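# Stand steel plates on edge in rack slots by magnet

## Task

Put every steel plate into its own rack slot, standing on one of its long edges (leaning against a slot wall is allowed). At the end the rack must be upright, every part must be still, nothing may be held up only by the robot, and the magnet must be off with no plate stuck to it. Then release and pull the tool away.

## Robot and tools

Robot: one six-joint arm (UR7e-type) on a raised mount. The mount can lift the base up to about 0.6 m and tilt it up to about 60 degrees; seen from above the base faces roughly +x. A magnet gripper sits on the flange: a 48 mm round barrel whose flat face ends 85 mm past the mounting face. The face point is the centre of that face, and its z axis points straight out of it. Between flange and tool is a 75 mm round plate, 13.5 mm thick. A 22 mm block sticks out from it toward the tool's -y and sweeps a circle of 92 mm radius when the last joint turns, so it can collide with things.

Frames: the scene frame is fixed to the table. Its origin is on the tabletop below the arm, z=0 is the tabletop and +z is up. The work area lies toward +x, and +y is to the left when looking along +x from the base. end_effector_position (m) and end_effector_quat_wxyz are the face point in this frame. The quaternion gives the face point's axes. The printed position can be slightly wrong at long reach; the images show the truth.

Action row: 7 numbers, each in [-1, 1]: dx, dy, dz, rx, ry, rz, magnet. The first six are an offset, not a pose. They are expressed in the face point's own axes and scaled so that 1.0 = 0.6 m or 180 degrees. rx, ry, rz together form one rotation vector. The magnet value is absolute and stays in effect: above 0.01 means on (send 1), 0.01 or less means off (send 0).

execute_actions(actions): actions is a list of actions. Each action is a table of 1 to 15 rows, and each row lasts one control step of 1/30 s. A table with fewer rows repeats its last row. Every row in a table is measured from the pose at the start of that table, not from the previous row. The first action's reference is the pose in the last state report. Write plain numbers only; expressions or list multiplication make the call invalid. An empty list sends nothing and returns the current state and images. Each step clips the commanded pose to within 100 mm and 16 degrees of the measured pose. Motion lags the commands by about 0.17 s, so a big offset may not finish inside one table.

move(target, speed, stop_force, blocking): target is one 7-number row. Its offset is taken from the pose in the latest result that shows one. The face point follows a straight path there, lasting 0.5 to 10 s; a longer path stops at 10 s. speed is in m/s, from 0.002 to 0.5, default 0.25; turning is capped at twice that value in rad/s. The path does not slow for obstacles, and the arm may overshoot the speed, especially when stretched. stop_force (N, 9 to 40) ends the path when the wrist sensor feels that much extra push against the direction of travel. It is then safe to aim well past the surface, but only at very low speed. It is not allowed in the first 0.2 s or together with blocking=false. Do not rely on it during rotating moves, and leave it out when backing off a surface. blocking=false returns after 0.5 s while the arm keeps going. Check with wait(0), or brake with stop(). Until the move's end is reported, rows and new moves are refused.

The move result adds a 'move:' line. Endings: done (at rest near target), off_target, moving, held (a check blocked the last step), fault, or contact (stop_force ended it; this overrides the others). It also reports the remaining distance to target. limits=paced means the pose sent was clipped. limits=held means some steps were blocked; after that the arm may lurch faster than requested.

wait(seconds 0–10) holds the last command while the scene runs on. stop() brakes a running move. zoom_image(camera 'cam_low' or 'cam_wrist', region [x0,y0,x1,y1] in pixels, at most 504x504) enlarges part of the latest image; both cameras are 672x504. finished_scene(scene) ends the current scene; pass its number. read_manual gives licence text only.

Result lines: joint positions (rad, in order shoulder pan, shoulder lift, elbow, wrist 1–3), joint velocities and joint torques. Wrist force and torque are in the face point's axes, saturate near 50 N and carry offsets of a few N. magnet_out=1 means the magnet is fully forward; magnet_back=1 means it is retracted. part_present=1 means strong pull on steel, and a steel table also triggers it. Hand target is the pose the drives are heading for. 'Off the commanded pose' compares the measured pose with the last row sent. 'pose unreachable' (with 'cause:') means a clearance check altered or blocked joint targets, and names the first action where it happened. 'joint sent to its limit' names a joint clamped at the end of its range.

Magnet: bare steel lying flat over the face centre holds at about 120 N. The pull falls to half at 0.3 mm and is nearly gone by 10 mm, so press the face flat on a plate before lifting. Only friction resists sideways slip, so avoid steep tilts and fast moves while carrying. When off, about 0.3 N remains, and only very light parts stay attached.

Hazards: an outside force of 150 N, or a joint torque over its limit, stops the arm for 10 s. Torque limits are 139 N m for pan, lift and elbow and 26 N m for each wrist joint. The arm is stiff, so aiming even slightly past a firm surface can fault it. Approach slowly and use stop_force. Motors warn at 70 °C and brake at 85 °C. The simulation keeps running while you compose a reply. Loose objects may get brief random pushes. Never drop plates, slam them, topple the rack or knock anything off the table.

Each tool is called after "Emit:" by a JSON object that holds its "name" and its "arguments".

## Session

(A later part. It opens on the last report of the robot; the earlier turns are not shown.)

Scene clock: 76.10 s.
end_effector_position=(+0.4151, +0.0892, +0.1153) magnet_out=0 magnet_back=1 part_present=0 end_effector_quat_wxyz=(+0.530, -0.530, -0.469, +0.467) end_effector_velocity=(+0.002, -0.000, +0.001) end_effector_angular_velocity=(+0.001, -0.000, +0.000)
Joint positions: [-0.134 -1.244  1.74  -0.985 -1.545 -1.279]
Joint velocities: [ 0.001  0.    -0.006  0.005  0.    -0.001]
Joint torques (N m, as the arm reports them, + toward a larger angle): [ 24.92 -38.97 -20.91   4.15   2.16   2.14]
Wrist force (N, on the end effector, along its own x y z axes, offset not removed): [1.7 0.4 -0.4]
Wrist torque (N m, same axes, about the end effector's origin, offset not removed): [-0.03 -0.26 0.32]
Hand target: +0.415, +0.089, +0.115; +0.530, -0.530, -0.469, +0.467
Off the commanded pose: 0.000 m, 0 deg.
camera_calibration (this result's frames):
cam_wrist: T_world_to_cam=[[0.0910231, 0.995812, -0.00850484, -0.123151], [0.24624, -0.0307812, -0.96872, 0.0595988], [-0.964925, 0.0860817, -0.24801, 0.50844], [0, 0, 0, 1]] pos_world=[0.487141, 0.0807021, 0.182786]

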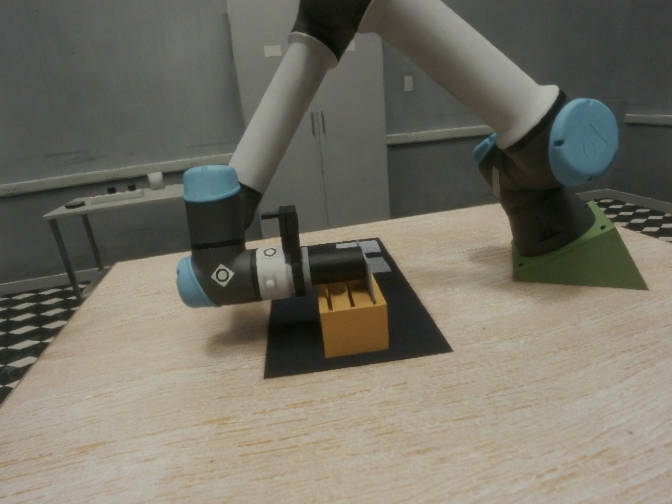

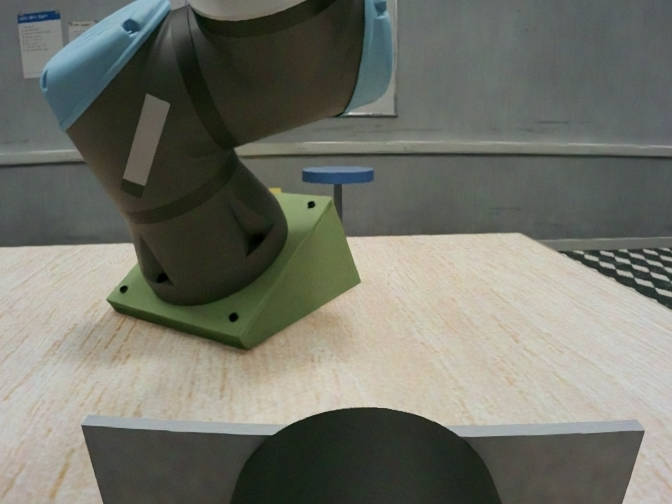

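Emit:
{"name": "move", "arguments": {"target": [0,0,-0.033,0,0,0,0], "speed": 0.03}}

Emit:
{"name": "move", "arguments": {"target": [0,-0.14,0,0,0,0,0]}}

Emit:
{"name": "move", "arguments": {"target": [-0.427,0.125,0.093,-0.385,-0.385,-0.385,0]}}

Scene clock: 81.50 s.
end_effector_position=(+0.4344, +0.0868, +0.1154) magnet_out=0 magnet_back=1 part_present=0 end_effector_quat_wxyz=(+0.530, -0.530, -0.469, +0.467) end_effector_velocity=(+0.003, -0.000, -0.000) end_effector_angular_velocity=(+0.000, -0.000, -0.000)
Joint positions: [-0.135 -1.218  1.677 -0.948 -1.546 -1.28 ]
Joint velocities: [-0.     0.004 -0.009  0.005 -0.    -0.001]
Joint torques (N m, as the arm reports them, + toward a larger angle): [  3.53 -38.6  -20.67   3.96  -1.11  -2.35]
Wrist force (N, on the end effector, along its own x y z axes, offset not removed): [2.0 -1.6 -0.5]
Wrist torque (N m, same axes, about the end effector's origin, offset not removed): [-0.26 -0.27 0.29]
Hand target: +0.435, +0.087, +0.115; +0.530, -0.530, -0.469, +0.467
Off the commanded pose: 0.000 m, 0 deg.
move: done
camera_calibration (this result's frames):
cam_wrist: T_world_to_cam=[[0.0910374, 0.995811, -0.00850139, -0.122529], [0.246278, -0.0307849, -0.96871, 0.0548339], [-0.964914, 0.0860952, -0.248049, 0.527319], [0, 0, 0, 1]] pos_world=[0.506468, 0.0783041, 0.182878]

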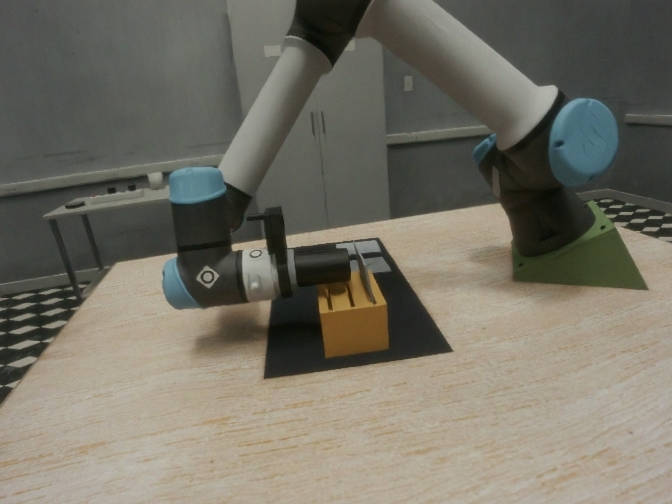

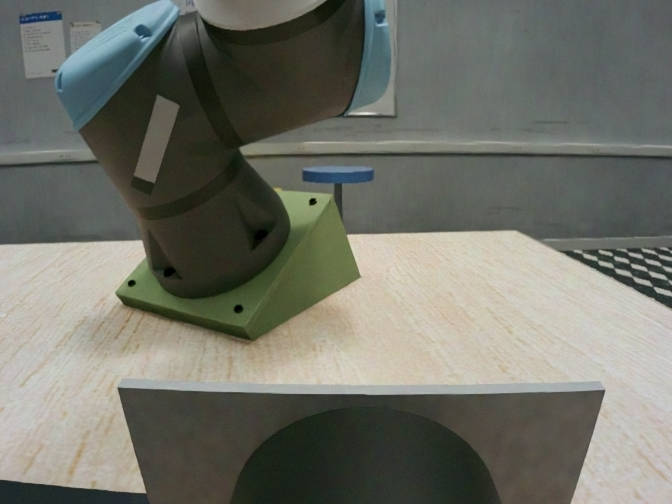

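Scene clock: 82.57 s.
end_effector_position=(+0.4340, +0.0868, +0.1989) magnet_out=0 magnet_back=1 part_present=0 end_effector_quat_wxyz=(+0.530, -0.530, -0.469, +0.467) end_effector_velocity=(-0.000, +0.000, +0.003) end_effector_angular_velocity=(+0.002, +0.001, +0.001)
Joint positions: [-0.088 -1.347  1.655 -0.797 -1.505 -1.258]
Joint velocities: [ 0.003 -0.004 -0.002  0.007  0.002 -0.001]
Joint torques (N m, as the arm reports them, + toward a larger angle): [ 24.5  -49.63 -25.03   3.84   2.26   2.25]
Wrist force (N, on the end effector, along its own x y z axes, offset not removed): [1.9 1.1 -1.9]
Wrist torque (N m, same axes, about the end effector's origin, offset not removed): [0.11 -0.39 0.25]
Hand target: +0.434, +0.087, +0.199; +0.530, -0.530, -0.469, +0.467
Off the commanded pose: 0.000 m, 0 deg.
move: done
camera_calibration (this result's frames):
cam_wrist: T_world_to_cam=[[0.0910207, 0.995812, -0.00853715, -0.121785], [0.246268, -0.0308146, -0.968712, 0.135904], [-0.964918, 0.0860704, -0.248042, 0.547679], [0, 0, 0, 1]] pos_world=[0.506082, 0.0783243, 0.26646]

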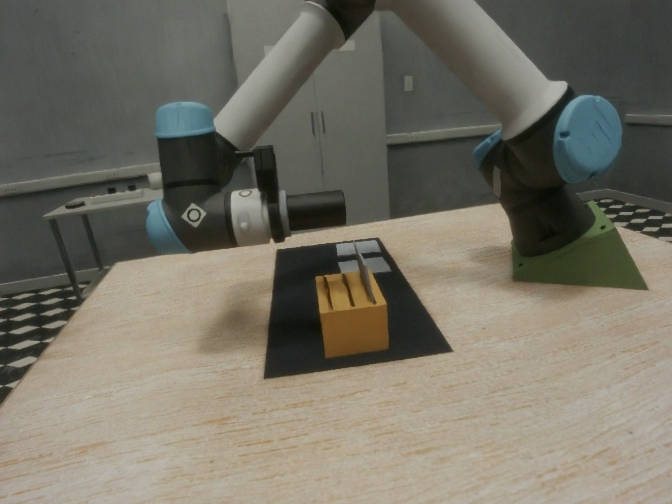

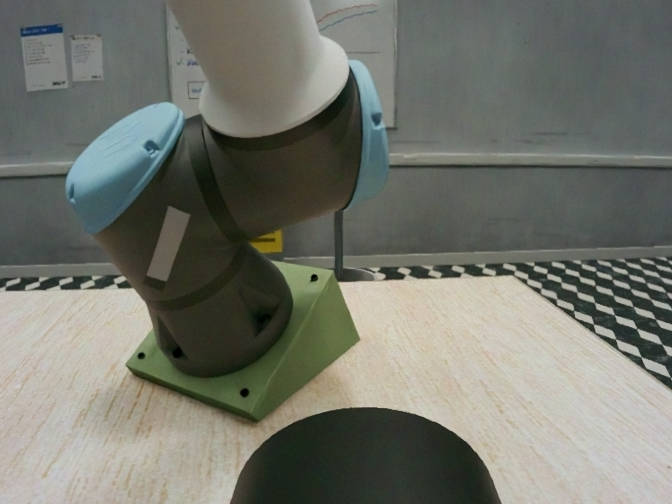

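Scene clock: 87.53 s.
end_effector_position=(+0.3477, -0.1600, +0.1230) magnet_out=0 magnet_back=1 part_present=0 end_effector_quat_wxyz=(+0.002, +0.061, +0.998, -0.000) end_effector_velocity=(-0.001, -0.000, -0.001) end_effector_angular_velocity=(+0.015, -0.007, +0.004)
Joint positions: [-1.122 -2.462  2.621 -2.249 -1.358 -3.975]
Joint velocities: [-0.025 -0.011  0.     0.024  0.027 -0.029]
Joint torques (N m, as the arm reports them, + toward a larger angle): [ -1.63 -11.45 -25.45  -0.55   1.65  -2.75]
Wrist force (N, on the end effector, along its own x y z axes, offset not removed): [0.6 0.1 0.2]
Wrist torque (N m, same axes, about the end effector's origin, offset not removed): [-0.13 -0.19 0.17]
Hand target: +0.348, -0.160, +0.123; +0.002, +0.061, +0.998, +0.001
Off the commanded pose: 0.001 m, 0 deg.
move: done
camera_calibration (this result's frames):
cam_wrist: T_world_to_cam=[[-0.990612, 0.13185, -0.0361007, 0.372437], [0.119095, 0.962026, 0.245607, 0.129755], [0.0671131, 0.239002, -0.968697, 0.221053], [0, 0, 0, 1]] pos_world=[0.338652, -0.226765, 0.19571]

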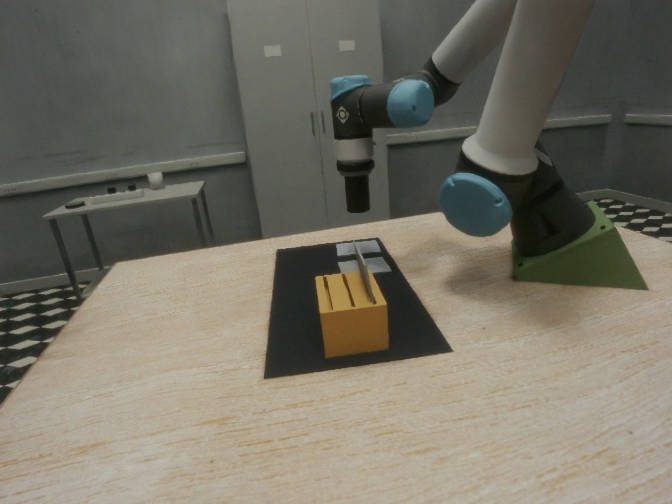

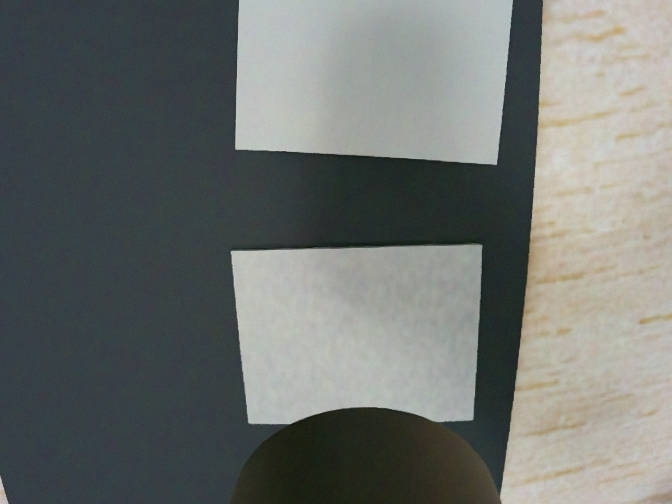

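Emit:
{"name": "move", "arguments": {"target": [0,0,0.187,0,0,-0.01,0], "speed": 0.15}}

Emit:
{"name": "move", "arguments": {"target": [0,0,0.03,0,0,0,0], "speed": 0.003, "stop_force": 9}}

Emit:
{"name": "execute_actions", "arguments": {"actions": [[[0,0,0,0,0,0,1]]]}}

Emit:
{"name": "move", "arguments": {"target": [0,0,-0.3,0,0,0.01,1], "speed": 0.2}}

Scene clock: 93.27 s.
end_effector_position=(+0.3478, -0.1602, +0.0112) magnet_out=0 magnet_back=1 part_present=0 end_effector_quat_wxyz=(+0.002, +0.045, +0.999, +0.000) end_effector_velocity=(+0.001, -0.001, -0.002) end_effector_angular_velocity=(-0.011, -0.001, -0.000)
Joint positions: [-1.009 -1.879  2.734 -2.963 -1.414 -3.907]
Joint velocities: [ 0.009  0.021 -0.001 -0.03  -0.01   0.009]
Joint torques (N m, as the arm reports them, + toward a larger angle): [ 17.21 -11.02 -15.63  -5.04  -1.39   2.42]
Wrist force (N, on the end effector, along its own x y z axes, offset not removed): [-0.1 1.8 -2.4]
Wrist torque (N m, same axes, about the end effector's origin, offset not removed): [0.17 -0.11 0.21]
Hand target: +0.348, -0.160, +0.011; +0.002, +0.045, +0.999, -0.000
Off the commanded pose: 0.001 m, 0 deg.
move: done
camera_calibration (this result's frames):
cam_wrist: T_world_to_cam=[[-0.99428, 0.100633, -0.0357908, 0.364853], [0.0887881, 0.965006, 0.246737, 0.168313], [0.0593682, 0.242148, -0.968421, 0.116046], [0, 0, 0, 1]] pos_world=[0.340932, -0.22724, 0.083911]

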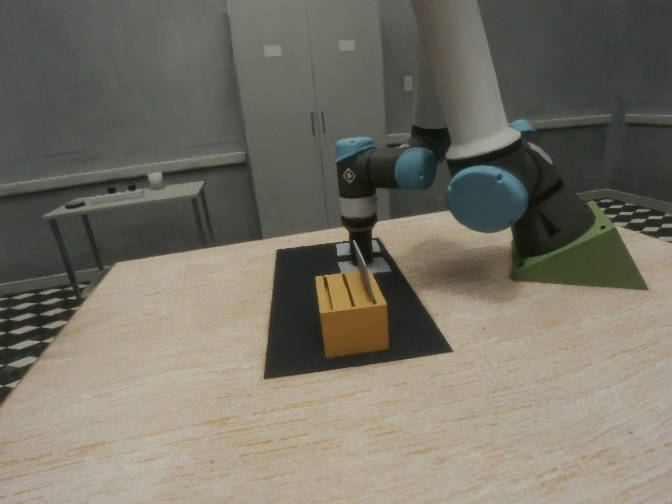

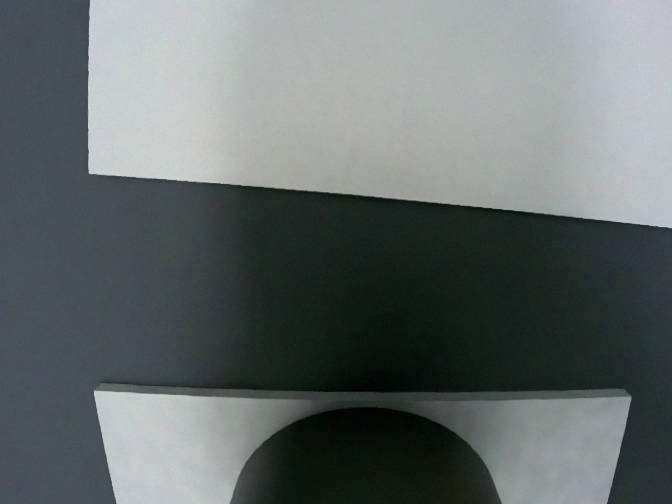

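Scene clock: 95.73 s.
end_effector_position=(+0.3479, -0.1602, +0.0051) magnet_out=0 magnet_back=1 part_present=0 end_effector_quat_wxyz=(+0.002, +0.045, +0.999, +0.000) end_effector_velocity=(-0.000, +0.001, +0.001) end_effector_angular_velocity=(+0.004, +0.002, +0.000)
Joint positions: [-1.004 -1.841  2.736 -3.003 -1.417 -3.904]
Joint velocities: [ 0.001 -0.007 -0.     0.012  0.001 -0.   ]
Joint torques (N m, as the arm reports them, + toward a larger angle): [  3.2  -17.08   6.9    3.51   0.89   0.7 ]
Wrist force (N, on the end effector, along its own x y z axes, offset not removed): [-1.6 -4.1 -36.9]
Wrist torque (N m, same axes, about the end effector's origin, offset not removed): [-0.26 0.48 0.09]
Hand target: +0.348, -0.160, +0.005; +0.002, +0.045, +0.999, +0.000
Off the commanded pose: 0.012 m, 0 deg.
move: contact
camera_calibration (this result's frames):
cam_wrist: T_world_to_cam=[[-0.994287, 0.100522, -0.0359074, 0.364685], [0.0886671, 0.965078, 0.246502, 0.169901], [0.0594324, 0.24191, -0.968477, 0.110037], [0, 0, 0, 1]] pos_world=[0.340997, -0.227245, 0.0777828]

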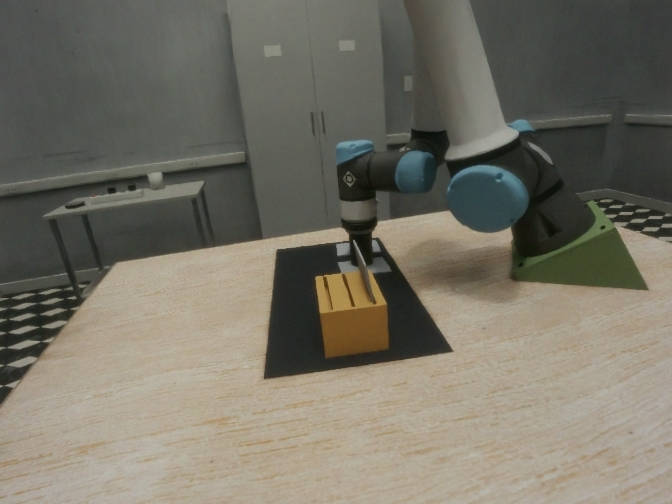

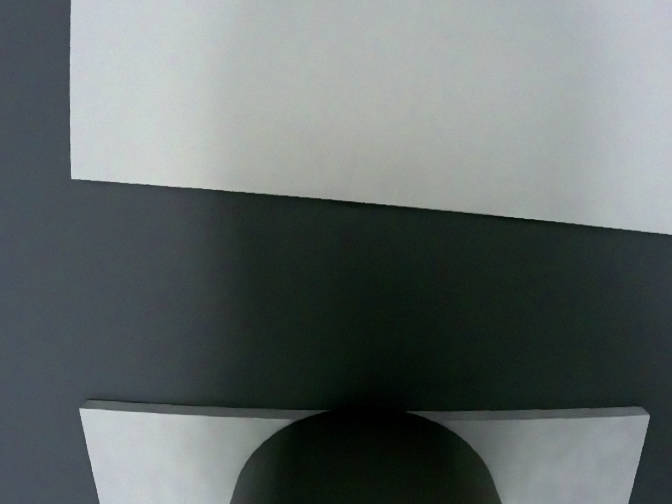

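Scene clock: 96.23 s.
end_effector_position=(+0.3479, -0.1602, +0.0051) magnet_out=1 magnet_back=0 part_present=1 end_effector_quat_wxyz=(+0.002, +0.045, +0.999, +0.000) end_effector_velocity=(-0.000, +0.000, -0.000) end_effector_angular_velocity=(+0.001, +0.000, -0.001)
Joint positions: [-1.004 -1.841  2.736 -3.003 -1.417 -3.904]
Joint velocities: [ 0.     0.001  0.001 -0.002  0.     0.001]
Joint torques (N m, as the arm reports them, + toward a larger angle): [ 5.54 -0.83  6.51 -2.3   1.52 -0.36]
Wrist force (N, on the end effector, along its own x y z axes, offset not removed): [3.7 -0.2 -50.0]
Wrist torque (N m, same axes, about the end effector's origin, offset not removed): [-1.53 2.00 0.25]
Hand target: +0.348, -0.160, +0.005; +0.002, +0.045, +0.999, +0.000
Off the commanded pose: 0.000 m, 0 deg.
camera_calibration (this result's frames):
cam_wrist: T_world_to_cam=[[-0.994287, 0.100523, -0.0359083, 0.364686], [0.0886672, 0.965078, 0.246501, 0.169893], [0.0594332, 0.241909, -0.968477, 0.110053], [0, 0, 0, 1]] pos_world=[0.340998, -0.227242, 0.0777997]

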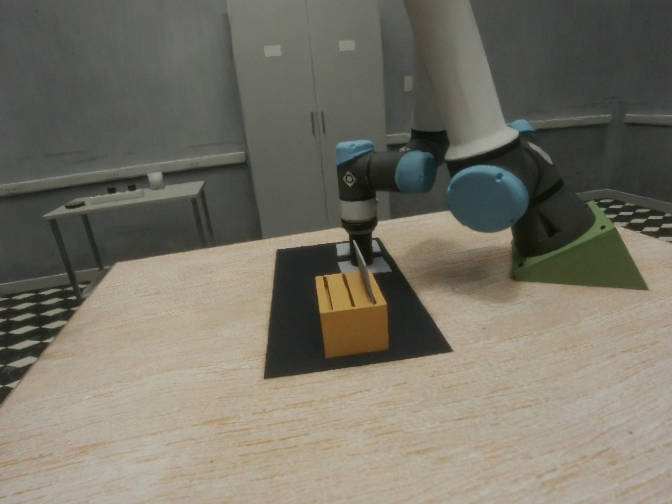

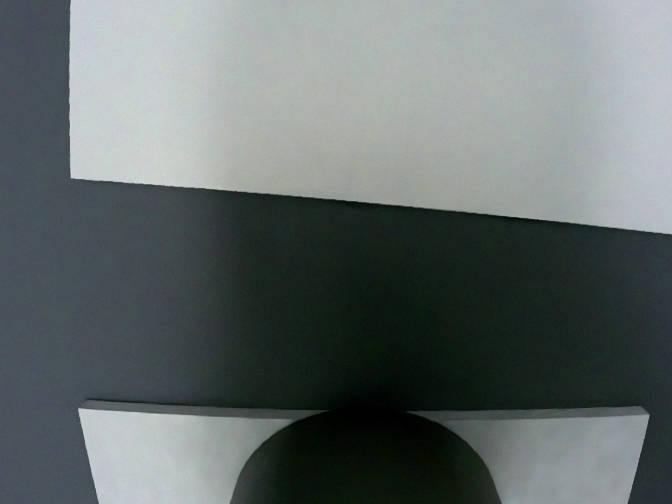

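Scene clock: 97.93 s.
end_effector_position=(+0.3478, -0.1599, +0.1846) magnet_out=1 magnet_back=0 part_present=1 end_effector_quat_wxyz=(+0.001, +0.061, +0.998, -0.001) end_effector_velocity=(-0.002, -0.000, +0.003) end_effector_angular_velocity=(+0.021, -0.012, +0.004)
Joint positions: [-1.237 -2.659  2.499 -1.907 -1.305 -4.078]
Joint velocities: [-0.068 -0.034 -0.009  0.072  0.053 -0.069]
Joint torques (N m, as the arm reports them, + toward a larger angle): [ -1.8   -6.96 -33.68  -0.81   1.73  -2.42]
Wrist force (N, on the end effector, along its own x y z axes, offset not removed): [1.7 -1.5 2.0]
Wrist torque (N m, same axes, about the end effector's origin, offset not removed): [-0.12 -0.31 0.24]
Hand target: +0.347, -0.160, +0.185; +0.002, +0.061, +0.998, +0.000
Off the commanded pose: 0.001 m, 0 deg.
move: done
camera_calibration (this result's frames):
cam_wrist: T_world_to_cam=[[-0.990609, 0.13228, -0.0345875, 0.374527], [0.120036, 0.962511, 0.243235, 0.114662], [0.065466, 0.236799, -0.969351, 0.281056], [0, 0, 0, 1]] pos_world=[0.338847, -0.22646, 0.257506]

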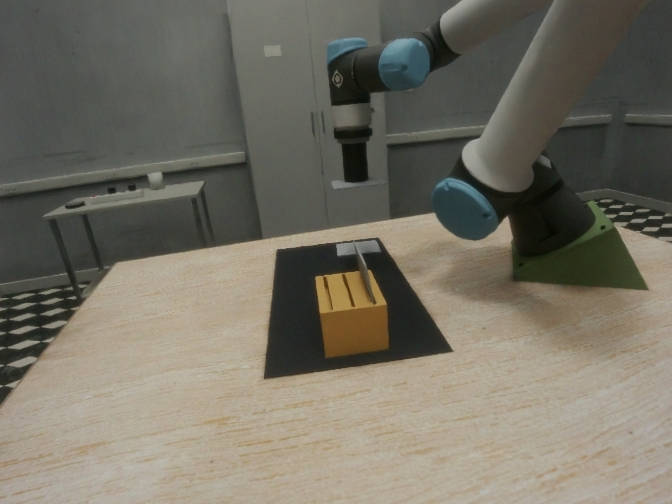

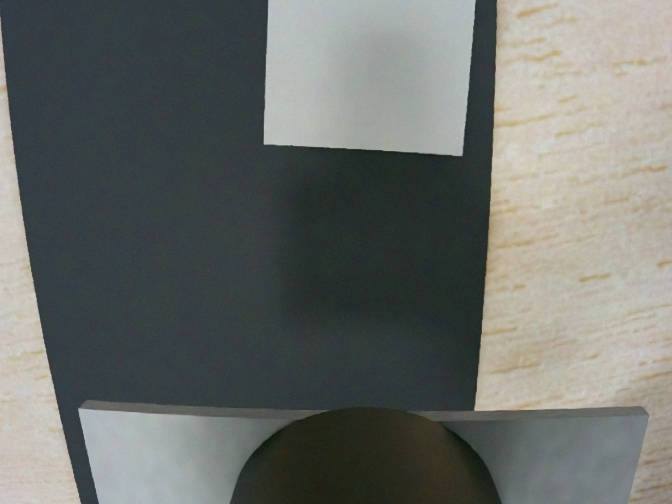

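Emit:
{"name": "move", "arguments": {"target": [-0.1,0.4257,-0.075,0.385,0.385,0.385,1], "speed": 0.2}}

Emit:
{"name": "move", "arguments": {"target": [0,0.15,0,0,0,0,1], "speed": 0.1}}

Emit:
{"name": "zoom_image", "arguments": {"camera": "cam_low", "region": [310, 250, 390, 320]}}

Scene clock: 106.67 s.
end_effector_position=(+0.4386, +0.0856, +0.2294) magnet_out=1 magnet_back=0 part_present=1 end_effector_quat_wxyz=(+0.529, -0.531, -0.468, +0.468) end_effector_velocity=(+0.000, +0.003, -0.000) end_effector_angular_velocity=(-0.008, +0.012, -0.007)
Joint positions: [-0.072 -1.38   1.621 -0.73  -1.49  -1.247]
Joint velocities: [ 0.002  0.006 -0.002  0.004  0.011  0.01 ]
Joint torques (N m, as the arm reports them, + toward a larger angle): [  3.02 -37.25 -24.46   4.47   2.46   2.04]
Wrist force (N, on the end effector, along its own x y z axes, offset not removed): [3.3 1.0 -2.1]
Wrist torque (N m, same axes, about the end effector's origin, offset not removed): [-0.15 -0.36 0.22]
Hand target: +0.439, +0.086, +0.229; +0.530, -0.531, -0.467, +0.469
Off the commanded pose: 0.001 m, 0 deg.
move: done
camera_calibration (this result's frames):
cam_wrist: T_world_to_cam=[[0.0909622, 0.995786, -0.0116297, -0.120014], [0.244455, -0.0336481, -0.969077, 0.165338], [-0.965385, 0.0853063, -0.246486, 0.559635], [0, 0, 0, 1]] pos_world=[0.510762, 0.0773314, 0.296772]

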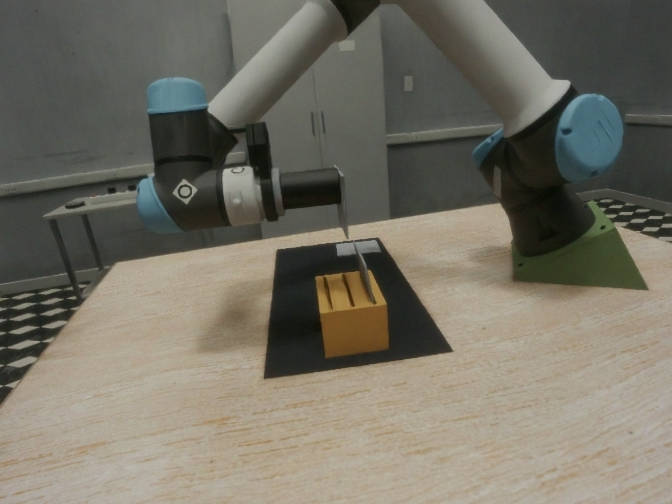

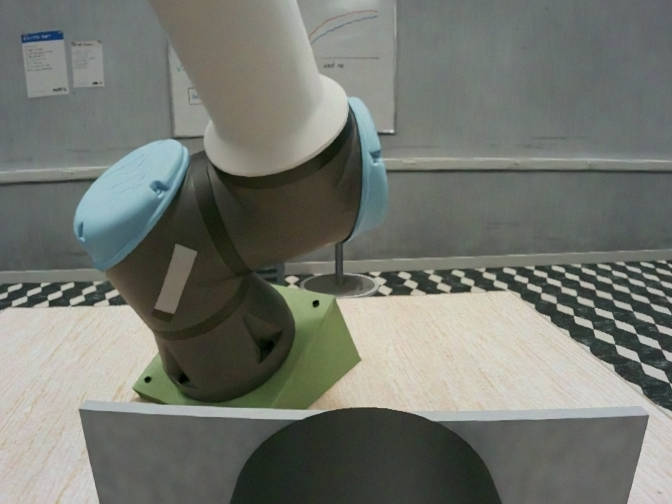

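Scene clock: 108.13 s.
end_effector_position=(+0.4388, +0.0854, +0.1397) magnet_out=1 magnet_back=0 part_present=1 end_effector_quat_wxyz=(+0.529, -0.531, -0.468, +0.468) end_effector_velocity=(+0.000, +0.000, -0.002) end_effector_angular_velocity=(+0.001, -0.002, +0.000)
Joint positions: [-0.124 -1.251  1.66  -0.896 -1.536 -1.272]
Joint velocities: [-0.001  0.003  0.001 -0.005 -0.001 -0.002]
Joint torques (N m, as the arm reports them, + toward a larger angle): [  3.57 -39.38  -1.95  -0.15  -0.97  -2.43]
Wrist force (N, on the end effector, along its own x y z axes, offset not removed): [2.5 2.6 -1.9]
Wrist torque (N m, same axes, about the end effector's origin, offset not removed): [0.08 -0.37 0.38]
Hand target: +0.439, +0.085, +0.139; +0.529, -0.531, -0.468, +0.468
Off the commanded pose: 0.000 m, 0 deg.
move: done
camera_calibration (this result's frames):
cam_wrist: T_world_to_cam=[[0.0909876, 0.995785, -0.0115892, -0.12081], [0.244474, -0.0336166, -0.969073, 0.0784261], [-0.965378, 0.0853404, -0.246502, 0.537764], [0, 0, 0, 1]] pos_world=[0.510964, 0.0770444, 0.20716]

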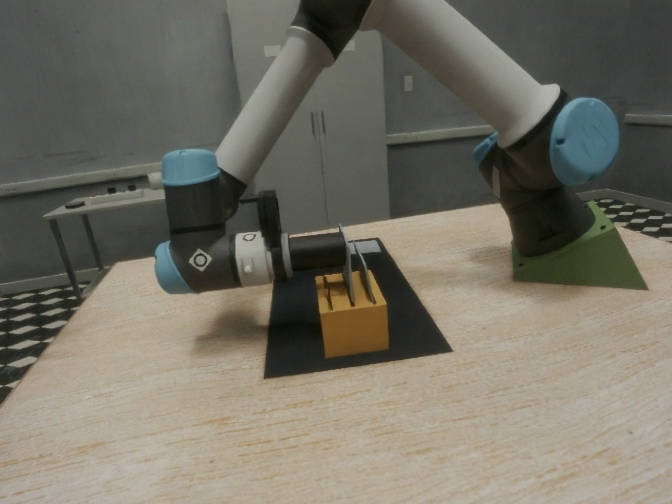

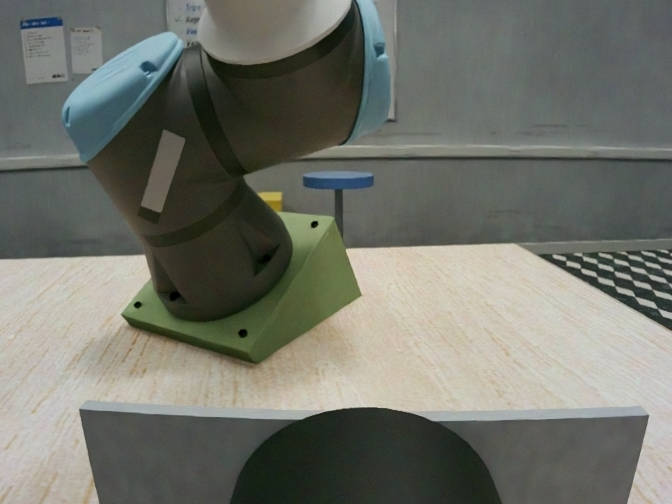

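Region (310, 250, 390, 320) of cam_low's 672x504 image, scaled by 6.300, with more detail than that image has; it fills the top 441 rows of this view, and the rest is white.

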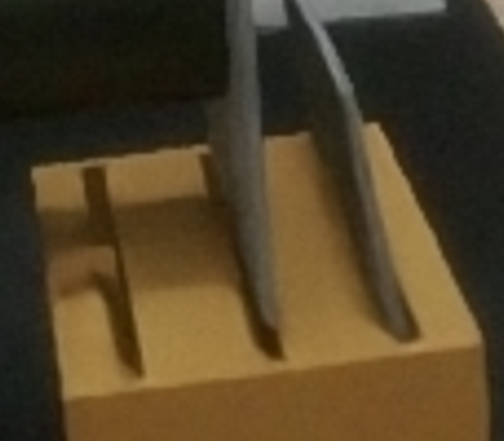

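Emit:
{"name": "move", "arguments": {"target": [0,0.055,0,0,0,0,1], "speed": 0.005, "stop_force": 9}}

Scene clock: 115.47 s.
end_effector_position=(+0.4389, +0.0852, +0.1117) magnet_out=1 magnet_back=0 part_present=1 end_effector_quat_wxyz=(+0.529, -0.531, -0.468, +0.468) end_effector_velocity=(-0.001, -0.000, +0.001) end_effector_angular_velocity=(-0.001, +0.001, +0.000)
Joint positions: [-0.139 -1.206  1.662 -0.944 -1.549 -1.279]
Joint velocities: [-0.    -0.002  0.001  0.002  0.     0.001]
Joint torques (N m, as the arm reports them, + toward a larger angle): [ 14.84 -51.59  -1.94   2.57   0.22  -1.83]
Wrist force (N, on the end effector, along its own x y z axes, offset not removed): [1.0 -7.4 0.2]
Wrist torque (N m, same axes, about the end effector's origin, offset not removed): [0.04 -0.39 0.15]
Hand target: +0.439, +0.085, +0.112; +0.529, -0.531, -0.468, +0.468
Off the commanded pose: 0.005 m, 0 deg.
move: contact
camera_calibration (this result's frames):
cam_wrist: T_world_to_cam=[[0.0910506, 0.995779, -0.0115923, -0.121041], [0.244613, -0.0336476, -0.969037, 0.0511923], [-0.965336, 0.0853958, -0.246644, 0.530953], [0, 0, 0, 1]] pos_world=[0.511047, 0.076911, 0.17916]

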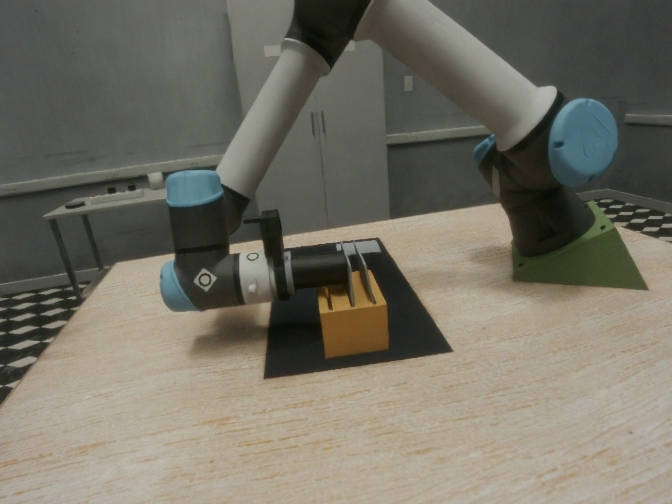

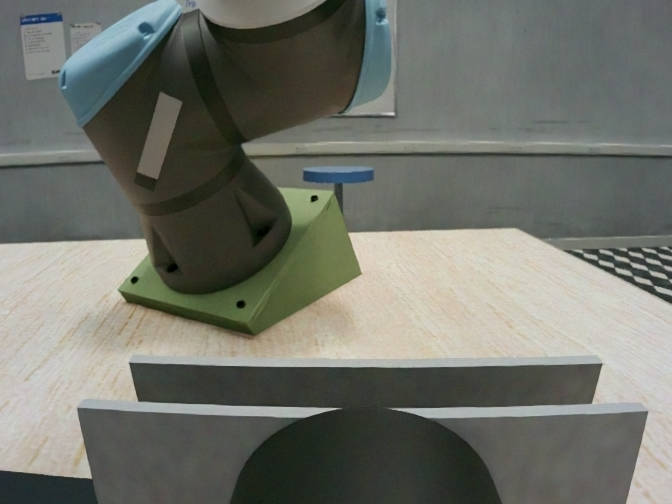

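Emit:
{"name": "execute_actions", "arguments": {"actions": [[[0,0,0,0,0,0,0]]]}}

Emit:
{"name": "move", "arguments": {"target": [0,0,-0.0417,0,0,0,0], "speed": 0.03}}

Emit:
{"name": "move", "arguments": {"target": [0,-0.14,0,0,0,0,0]}}

Emit:
{"name": "move", "arguments": {"target": [-0.617,0.12,0.152,-0.385,-0.385,-0.385,0]}}

Scene clock: 120.00 s.
end_effector_position=(+0.4388, +0.0853, +0.1118) magnet_out=0 magnet_back=1 part_present=0 end_effector_quat_wxyz=(+0.529, -0.531, -0.468, +0.468) end_effector_velocity=(-0.000, -0.000, -0.001) end_effector_angular_velocity=(-0.000, +0.001, +0.001)
Joint positions: [-0.139 -1.206  1.662 -0.944 -1.549 -1.279]
Joint velocities: [-0.001  0.002  0.    -0.001 -0.001  0.   ]
Joint torques (N m, as the arm reports them, + toward a larger angle): [  3.06 -39.89 -18.99  -0.32  -1.26  -0.76]
Wrist force (N, on the end effector, along its own x y z axes, offset not removed): [0.7 -1.8 -0.5]
Wrist torque (N m, same axes, about the end effector's origin, offset not removed): [-0.30 -0.32 0.16]
Hand target: +0.439, +0.085, +0.112; +0.529, -0.531, -0.468, +0.468
Off the commanded pose: 0.000 m, 0 deg.
camera_calibration (this result's frames):
cam_wrist: T_world_to_cam=[[0.0909543, 0.995788, -0.0115833, -0.121088], [0.244654, -0.0336185, -0.969028, 0.0512468], [-0.965335, 0.0853034, -0.246681, 0.530957], [0, 0, 0, 1]] pos_world=[0.511027, 0.0770086, 0.179234]

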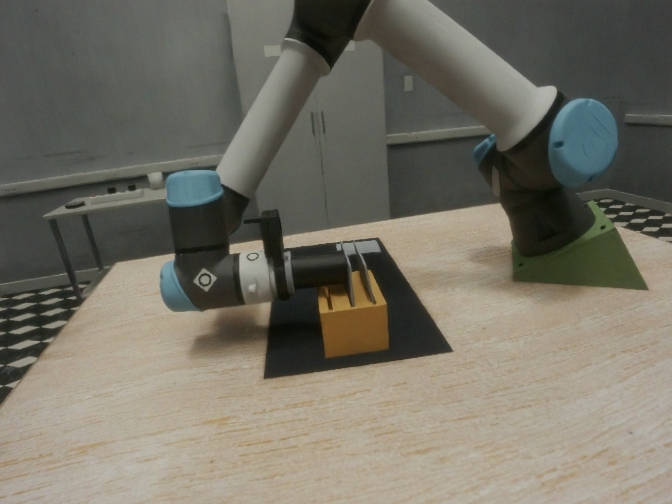

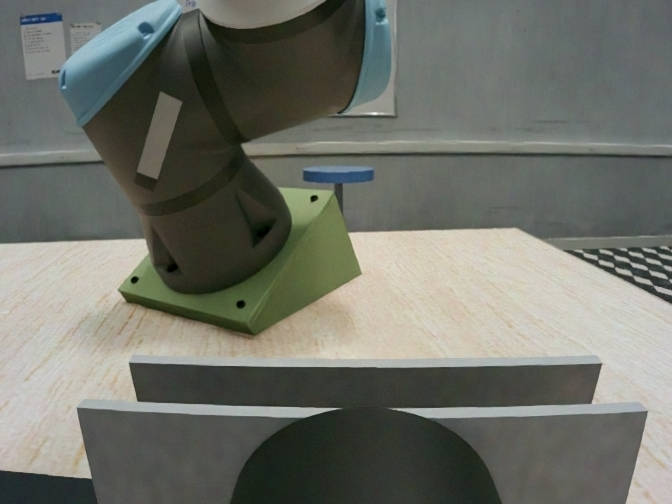

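Scene clock: 121.23 s.
end_effector_position=(+0.4634, +0.0823, +0.1119) magnet_out=0 magnet_back=1 part_present=0 end_effector_quat_wxyz=(+0.529, -0.531, -0.468, +0.468) end_effector_velocity=(+0.002, -0.000, -0.000) end_effector_angular_velocity=(-0.000, +0.001, +0.000)
Joint positions: [-0.14  -1.171  1.579 -0.896 -1.55  -1.279]
Joint velocities: [ 0.     0.004 -0.009  0.005  0.     0.001]
Joint torques (N m, as the arm reports them, + toward a larger angle): [  4.08 -41.17 -22.07   4.19  -0.99  -2.52]
Wrist force (N, on the end effector, along its own x y z axes, offset not removed): [2.5 0.4 -0.5]
Wrist torque (N m, same axes, about the end effector's origin, offset not removed): [-0.02 -0.41 0.11]
Hand target: +0.464, +0.082, +0.112; +0.529, -0.531, -0.468, +0.468
Off the commanded pose: 0.000 m, 0 deg.
move: done
camera_calibration (this result's frames):
cam_wrist: T_world_to_cam=[[0.0909777, 0.995786, -0.0115839, -0.120299], [0.244693, -0.0336283, -0.969017, 0.0452033], [-0.965323, 0.0853245, -0.246721, 0.554899], [0, 0, 0, 1]] pos_world=[0.53554, 0.0739656, 0.179314]

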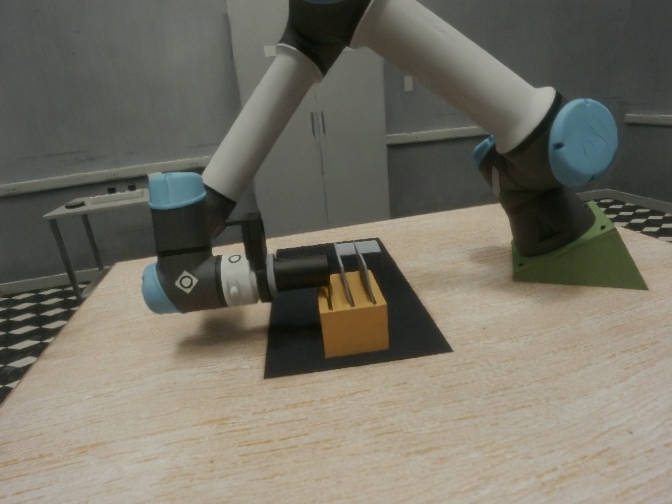

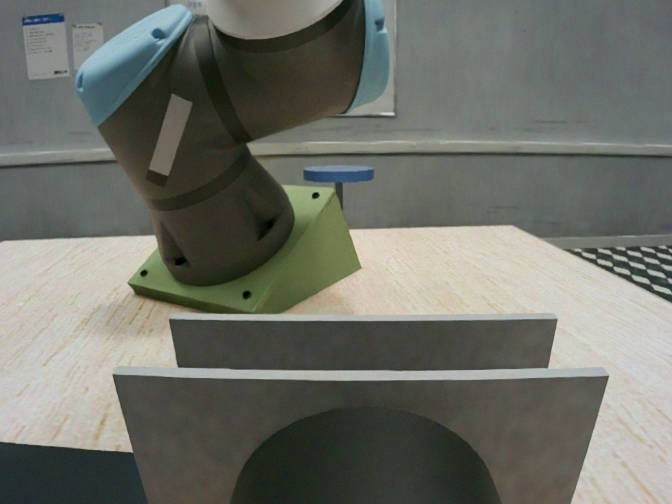

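Scene clock: 122.30 s.
end_effector_position=(+0.4631, +0.0825, +0.1955) magnet_out=0 magnet_back=1 part_present=0 end_effector_quat_wxyz=(+0.529, -0.531, -0.468, +0.468) end_effector_velocity=(+0.000, -0.000, +0.002) end_effector_angular_velocity=(-0.001, +0.000, -0.001)
Joint positions: [-0.095 -1.294  1.558 -0.752 -1.51  -1.258]
Joint velocities: [ 0.001 -0.003 -0.001  0.005  0.002  0.002]
Joint torques (N m, as the arm reports them, + toward a larger angle): [ 26.71 -53.12 -25.85   3.95   2.39   2.16]
Wrist force (N, on the end effector, along its own x y z axes, offset not removed): [2.6 2.5 -1.2]
Wrist torque (N m, same axes, about the end effector's origin, offset not removed): [0.13 -0.43 0.23]
Hand target: +0.463, +0.083, +0.196; +0.529, -0.531, -0.468, +0.468
Off the commanded pose: 0.000 m, 0 deg.
move: done
camera_calibration (this result's frames):
cam_wrist: T_world_to_cam=[[0.0909621, 0.995787, -0.0116183, -0.119556], [0.244682, -0.033657, -0.969019, 0.126283], [-0.965327, 0.0853012, -0.246713, 0.575265], [0, 0, 0, 1]] pos_world=[0.535295, 0.074232, 0.262907]

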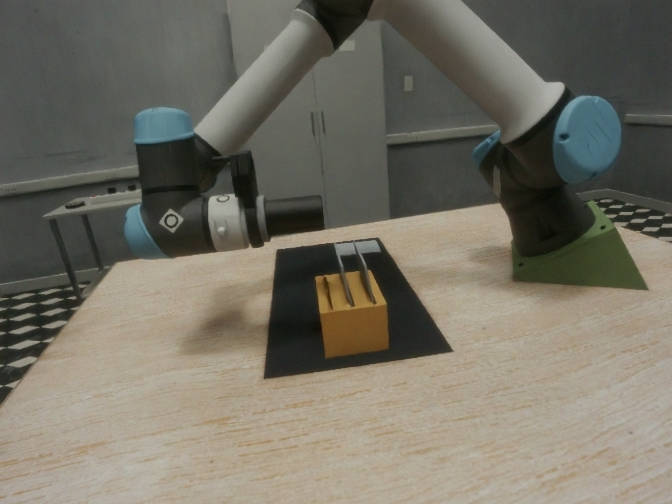

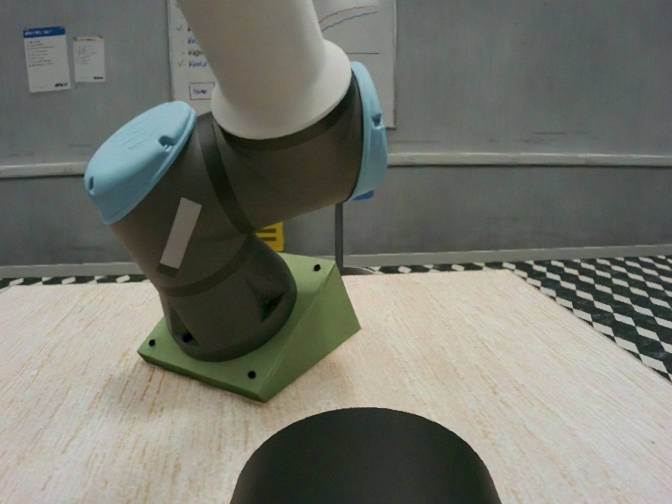

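Scene clock: 126.80 s.
end_effector_position=(+0.4046, -0.0697, +0.1654) magnet_out=0 magnet_back=1 part_present=0 end_effector_quat_wxyz=(-0.346, +0.376, +0.800, -0.314) end_effector_velocity=(-0.000, -0.000, +0.001) end_effector_angular_velocity=(-0.000, -0.000, -0.000)
Joint positions: [-0.235 -1.734  1.996 -1.32  -2.107 -2.028]
Joint velocities: [ 0.    -0.001 -0.     0.001 -0.     0.001]
Joint torques (N m, as the arm reports them, + toward a larger angle): [ 20.61 -26.   -25.87   2.06   1.47   2.11]
Wrist force (N, on the end effector, along its own x y z axes, offset not removed): [-0.4 -2.0 -1.4]
Wrist torque (N m, same axes, about the end effector's origin, offset not removed): [-0.21 -0.13 0.23]
Hand target: +0.405, -0.070, +0.165; -0.346, +0.376, +0.800, -0.314
Off the commanded pose: 0.222 m, 70 deg; position and orientation clipped at the last step of the last action.
move: held; limits=paced,held; held on 74 of 135 steps, including the last
pose unreachable: on one or more control steps of this call, first in action 0 (counted from 0), an arm could not follow its commanded pose, so it was not sent that pose on those steps. On the call's last step it was still not sent that pose. It may still have moved: this result reports where it is.
cause: the commanded pose would bring two parts of the arm too close to each other (joints 4 (wrist 1) to 6 (wrist 3) lie between them).
camera_calibration (this result's frames):
cam_wrist: T_world_to_cam=[[-0.49864, 0.816566, 0.290823, 0.213071], [0.567753, 0.561197, -0.602258, -0.0436514], [-0.654992, -0.135195, -0.743443, 0.46557], [0, 0, 0, 1]] pos_world=[0.435974, -0.0865467, 0.25787]

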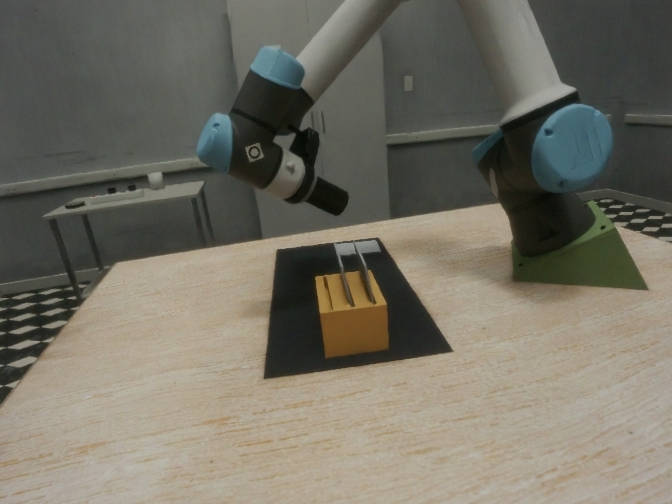

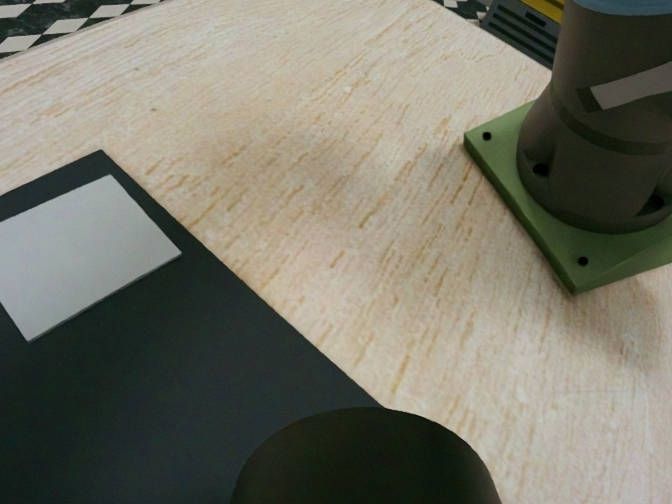

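Emit:
{"name": "move", "arguments": {"target": [0,0,0,-0.286,-0.119,0,0]}}

Scene clock: 135.27 s.
end_effector_position=(+0.4048, -0.0695, +0.1651) magnet_out=0 magnet_back=1 part_present=0 end_effector_quat_wxyz=(+0.000, +0.425, +0.905, -0.001) end_effector_velocity=(-0.000, -0.001, +0.000) end_effector_angular_velocity=(+0.008, -0.013, -0.000)
Joint positions: [-0.488 -2.271  2.498 -2.342 -1.692 -2.675]
Joint velocities: [-0.016 -0.011  0.007 -0.006  0.021 -0.015]
Joint torques (N m, as the arm reports them, + toward a larger angle): [ -5.19 -21.88  -9.4   -5.09   1.7   -2.48]
Wrist force (N, on the end effector, along its own x y z axes, offset not removed): [0.2 -2.6 -3.5]
Wrist torque (N m, same axes, about the end effector's origin, offset not removed): [-0.37 -0.11 0.30]
Hand target: +0.405, -0.069, +0.165; +0.001, +0.425, +0.905, -0.000
Off the commanded pose: 0.000 m, 0 deg.
move: done; limits=paced
camera_calibration (this result's frames):
cam_wrist: T_world_to_cam=[[-0.630396, 0.775514, -0.0343371, 0.317256], [0.747212, 0.618192, 0.243951, -0.252415], [0.210414, 0.128129, -0.969179, 0.170707], [0, 0, 0, 1]] pos_world=[0.352685, -0.111868, 0.237916]

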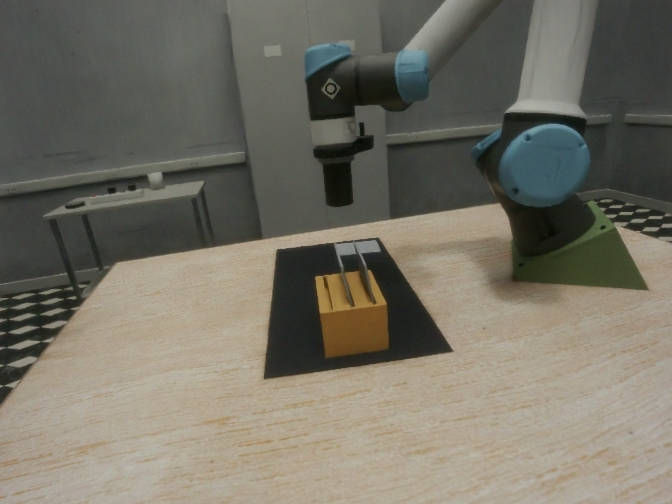

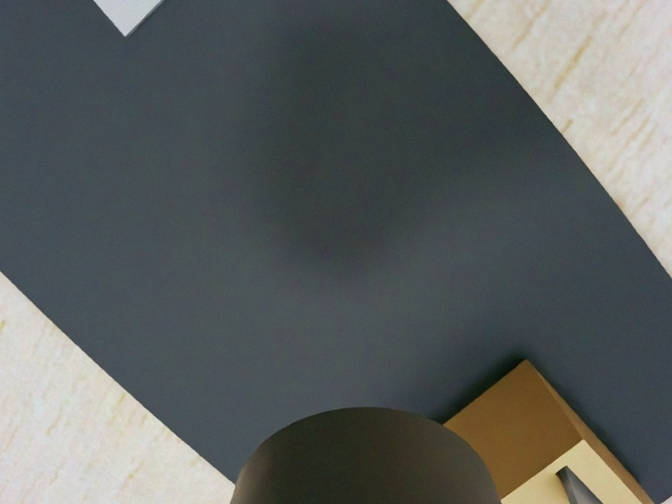

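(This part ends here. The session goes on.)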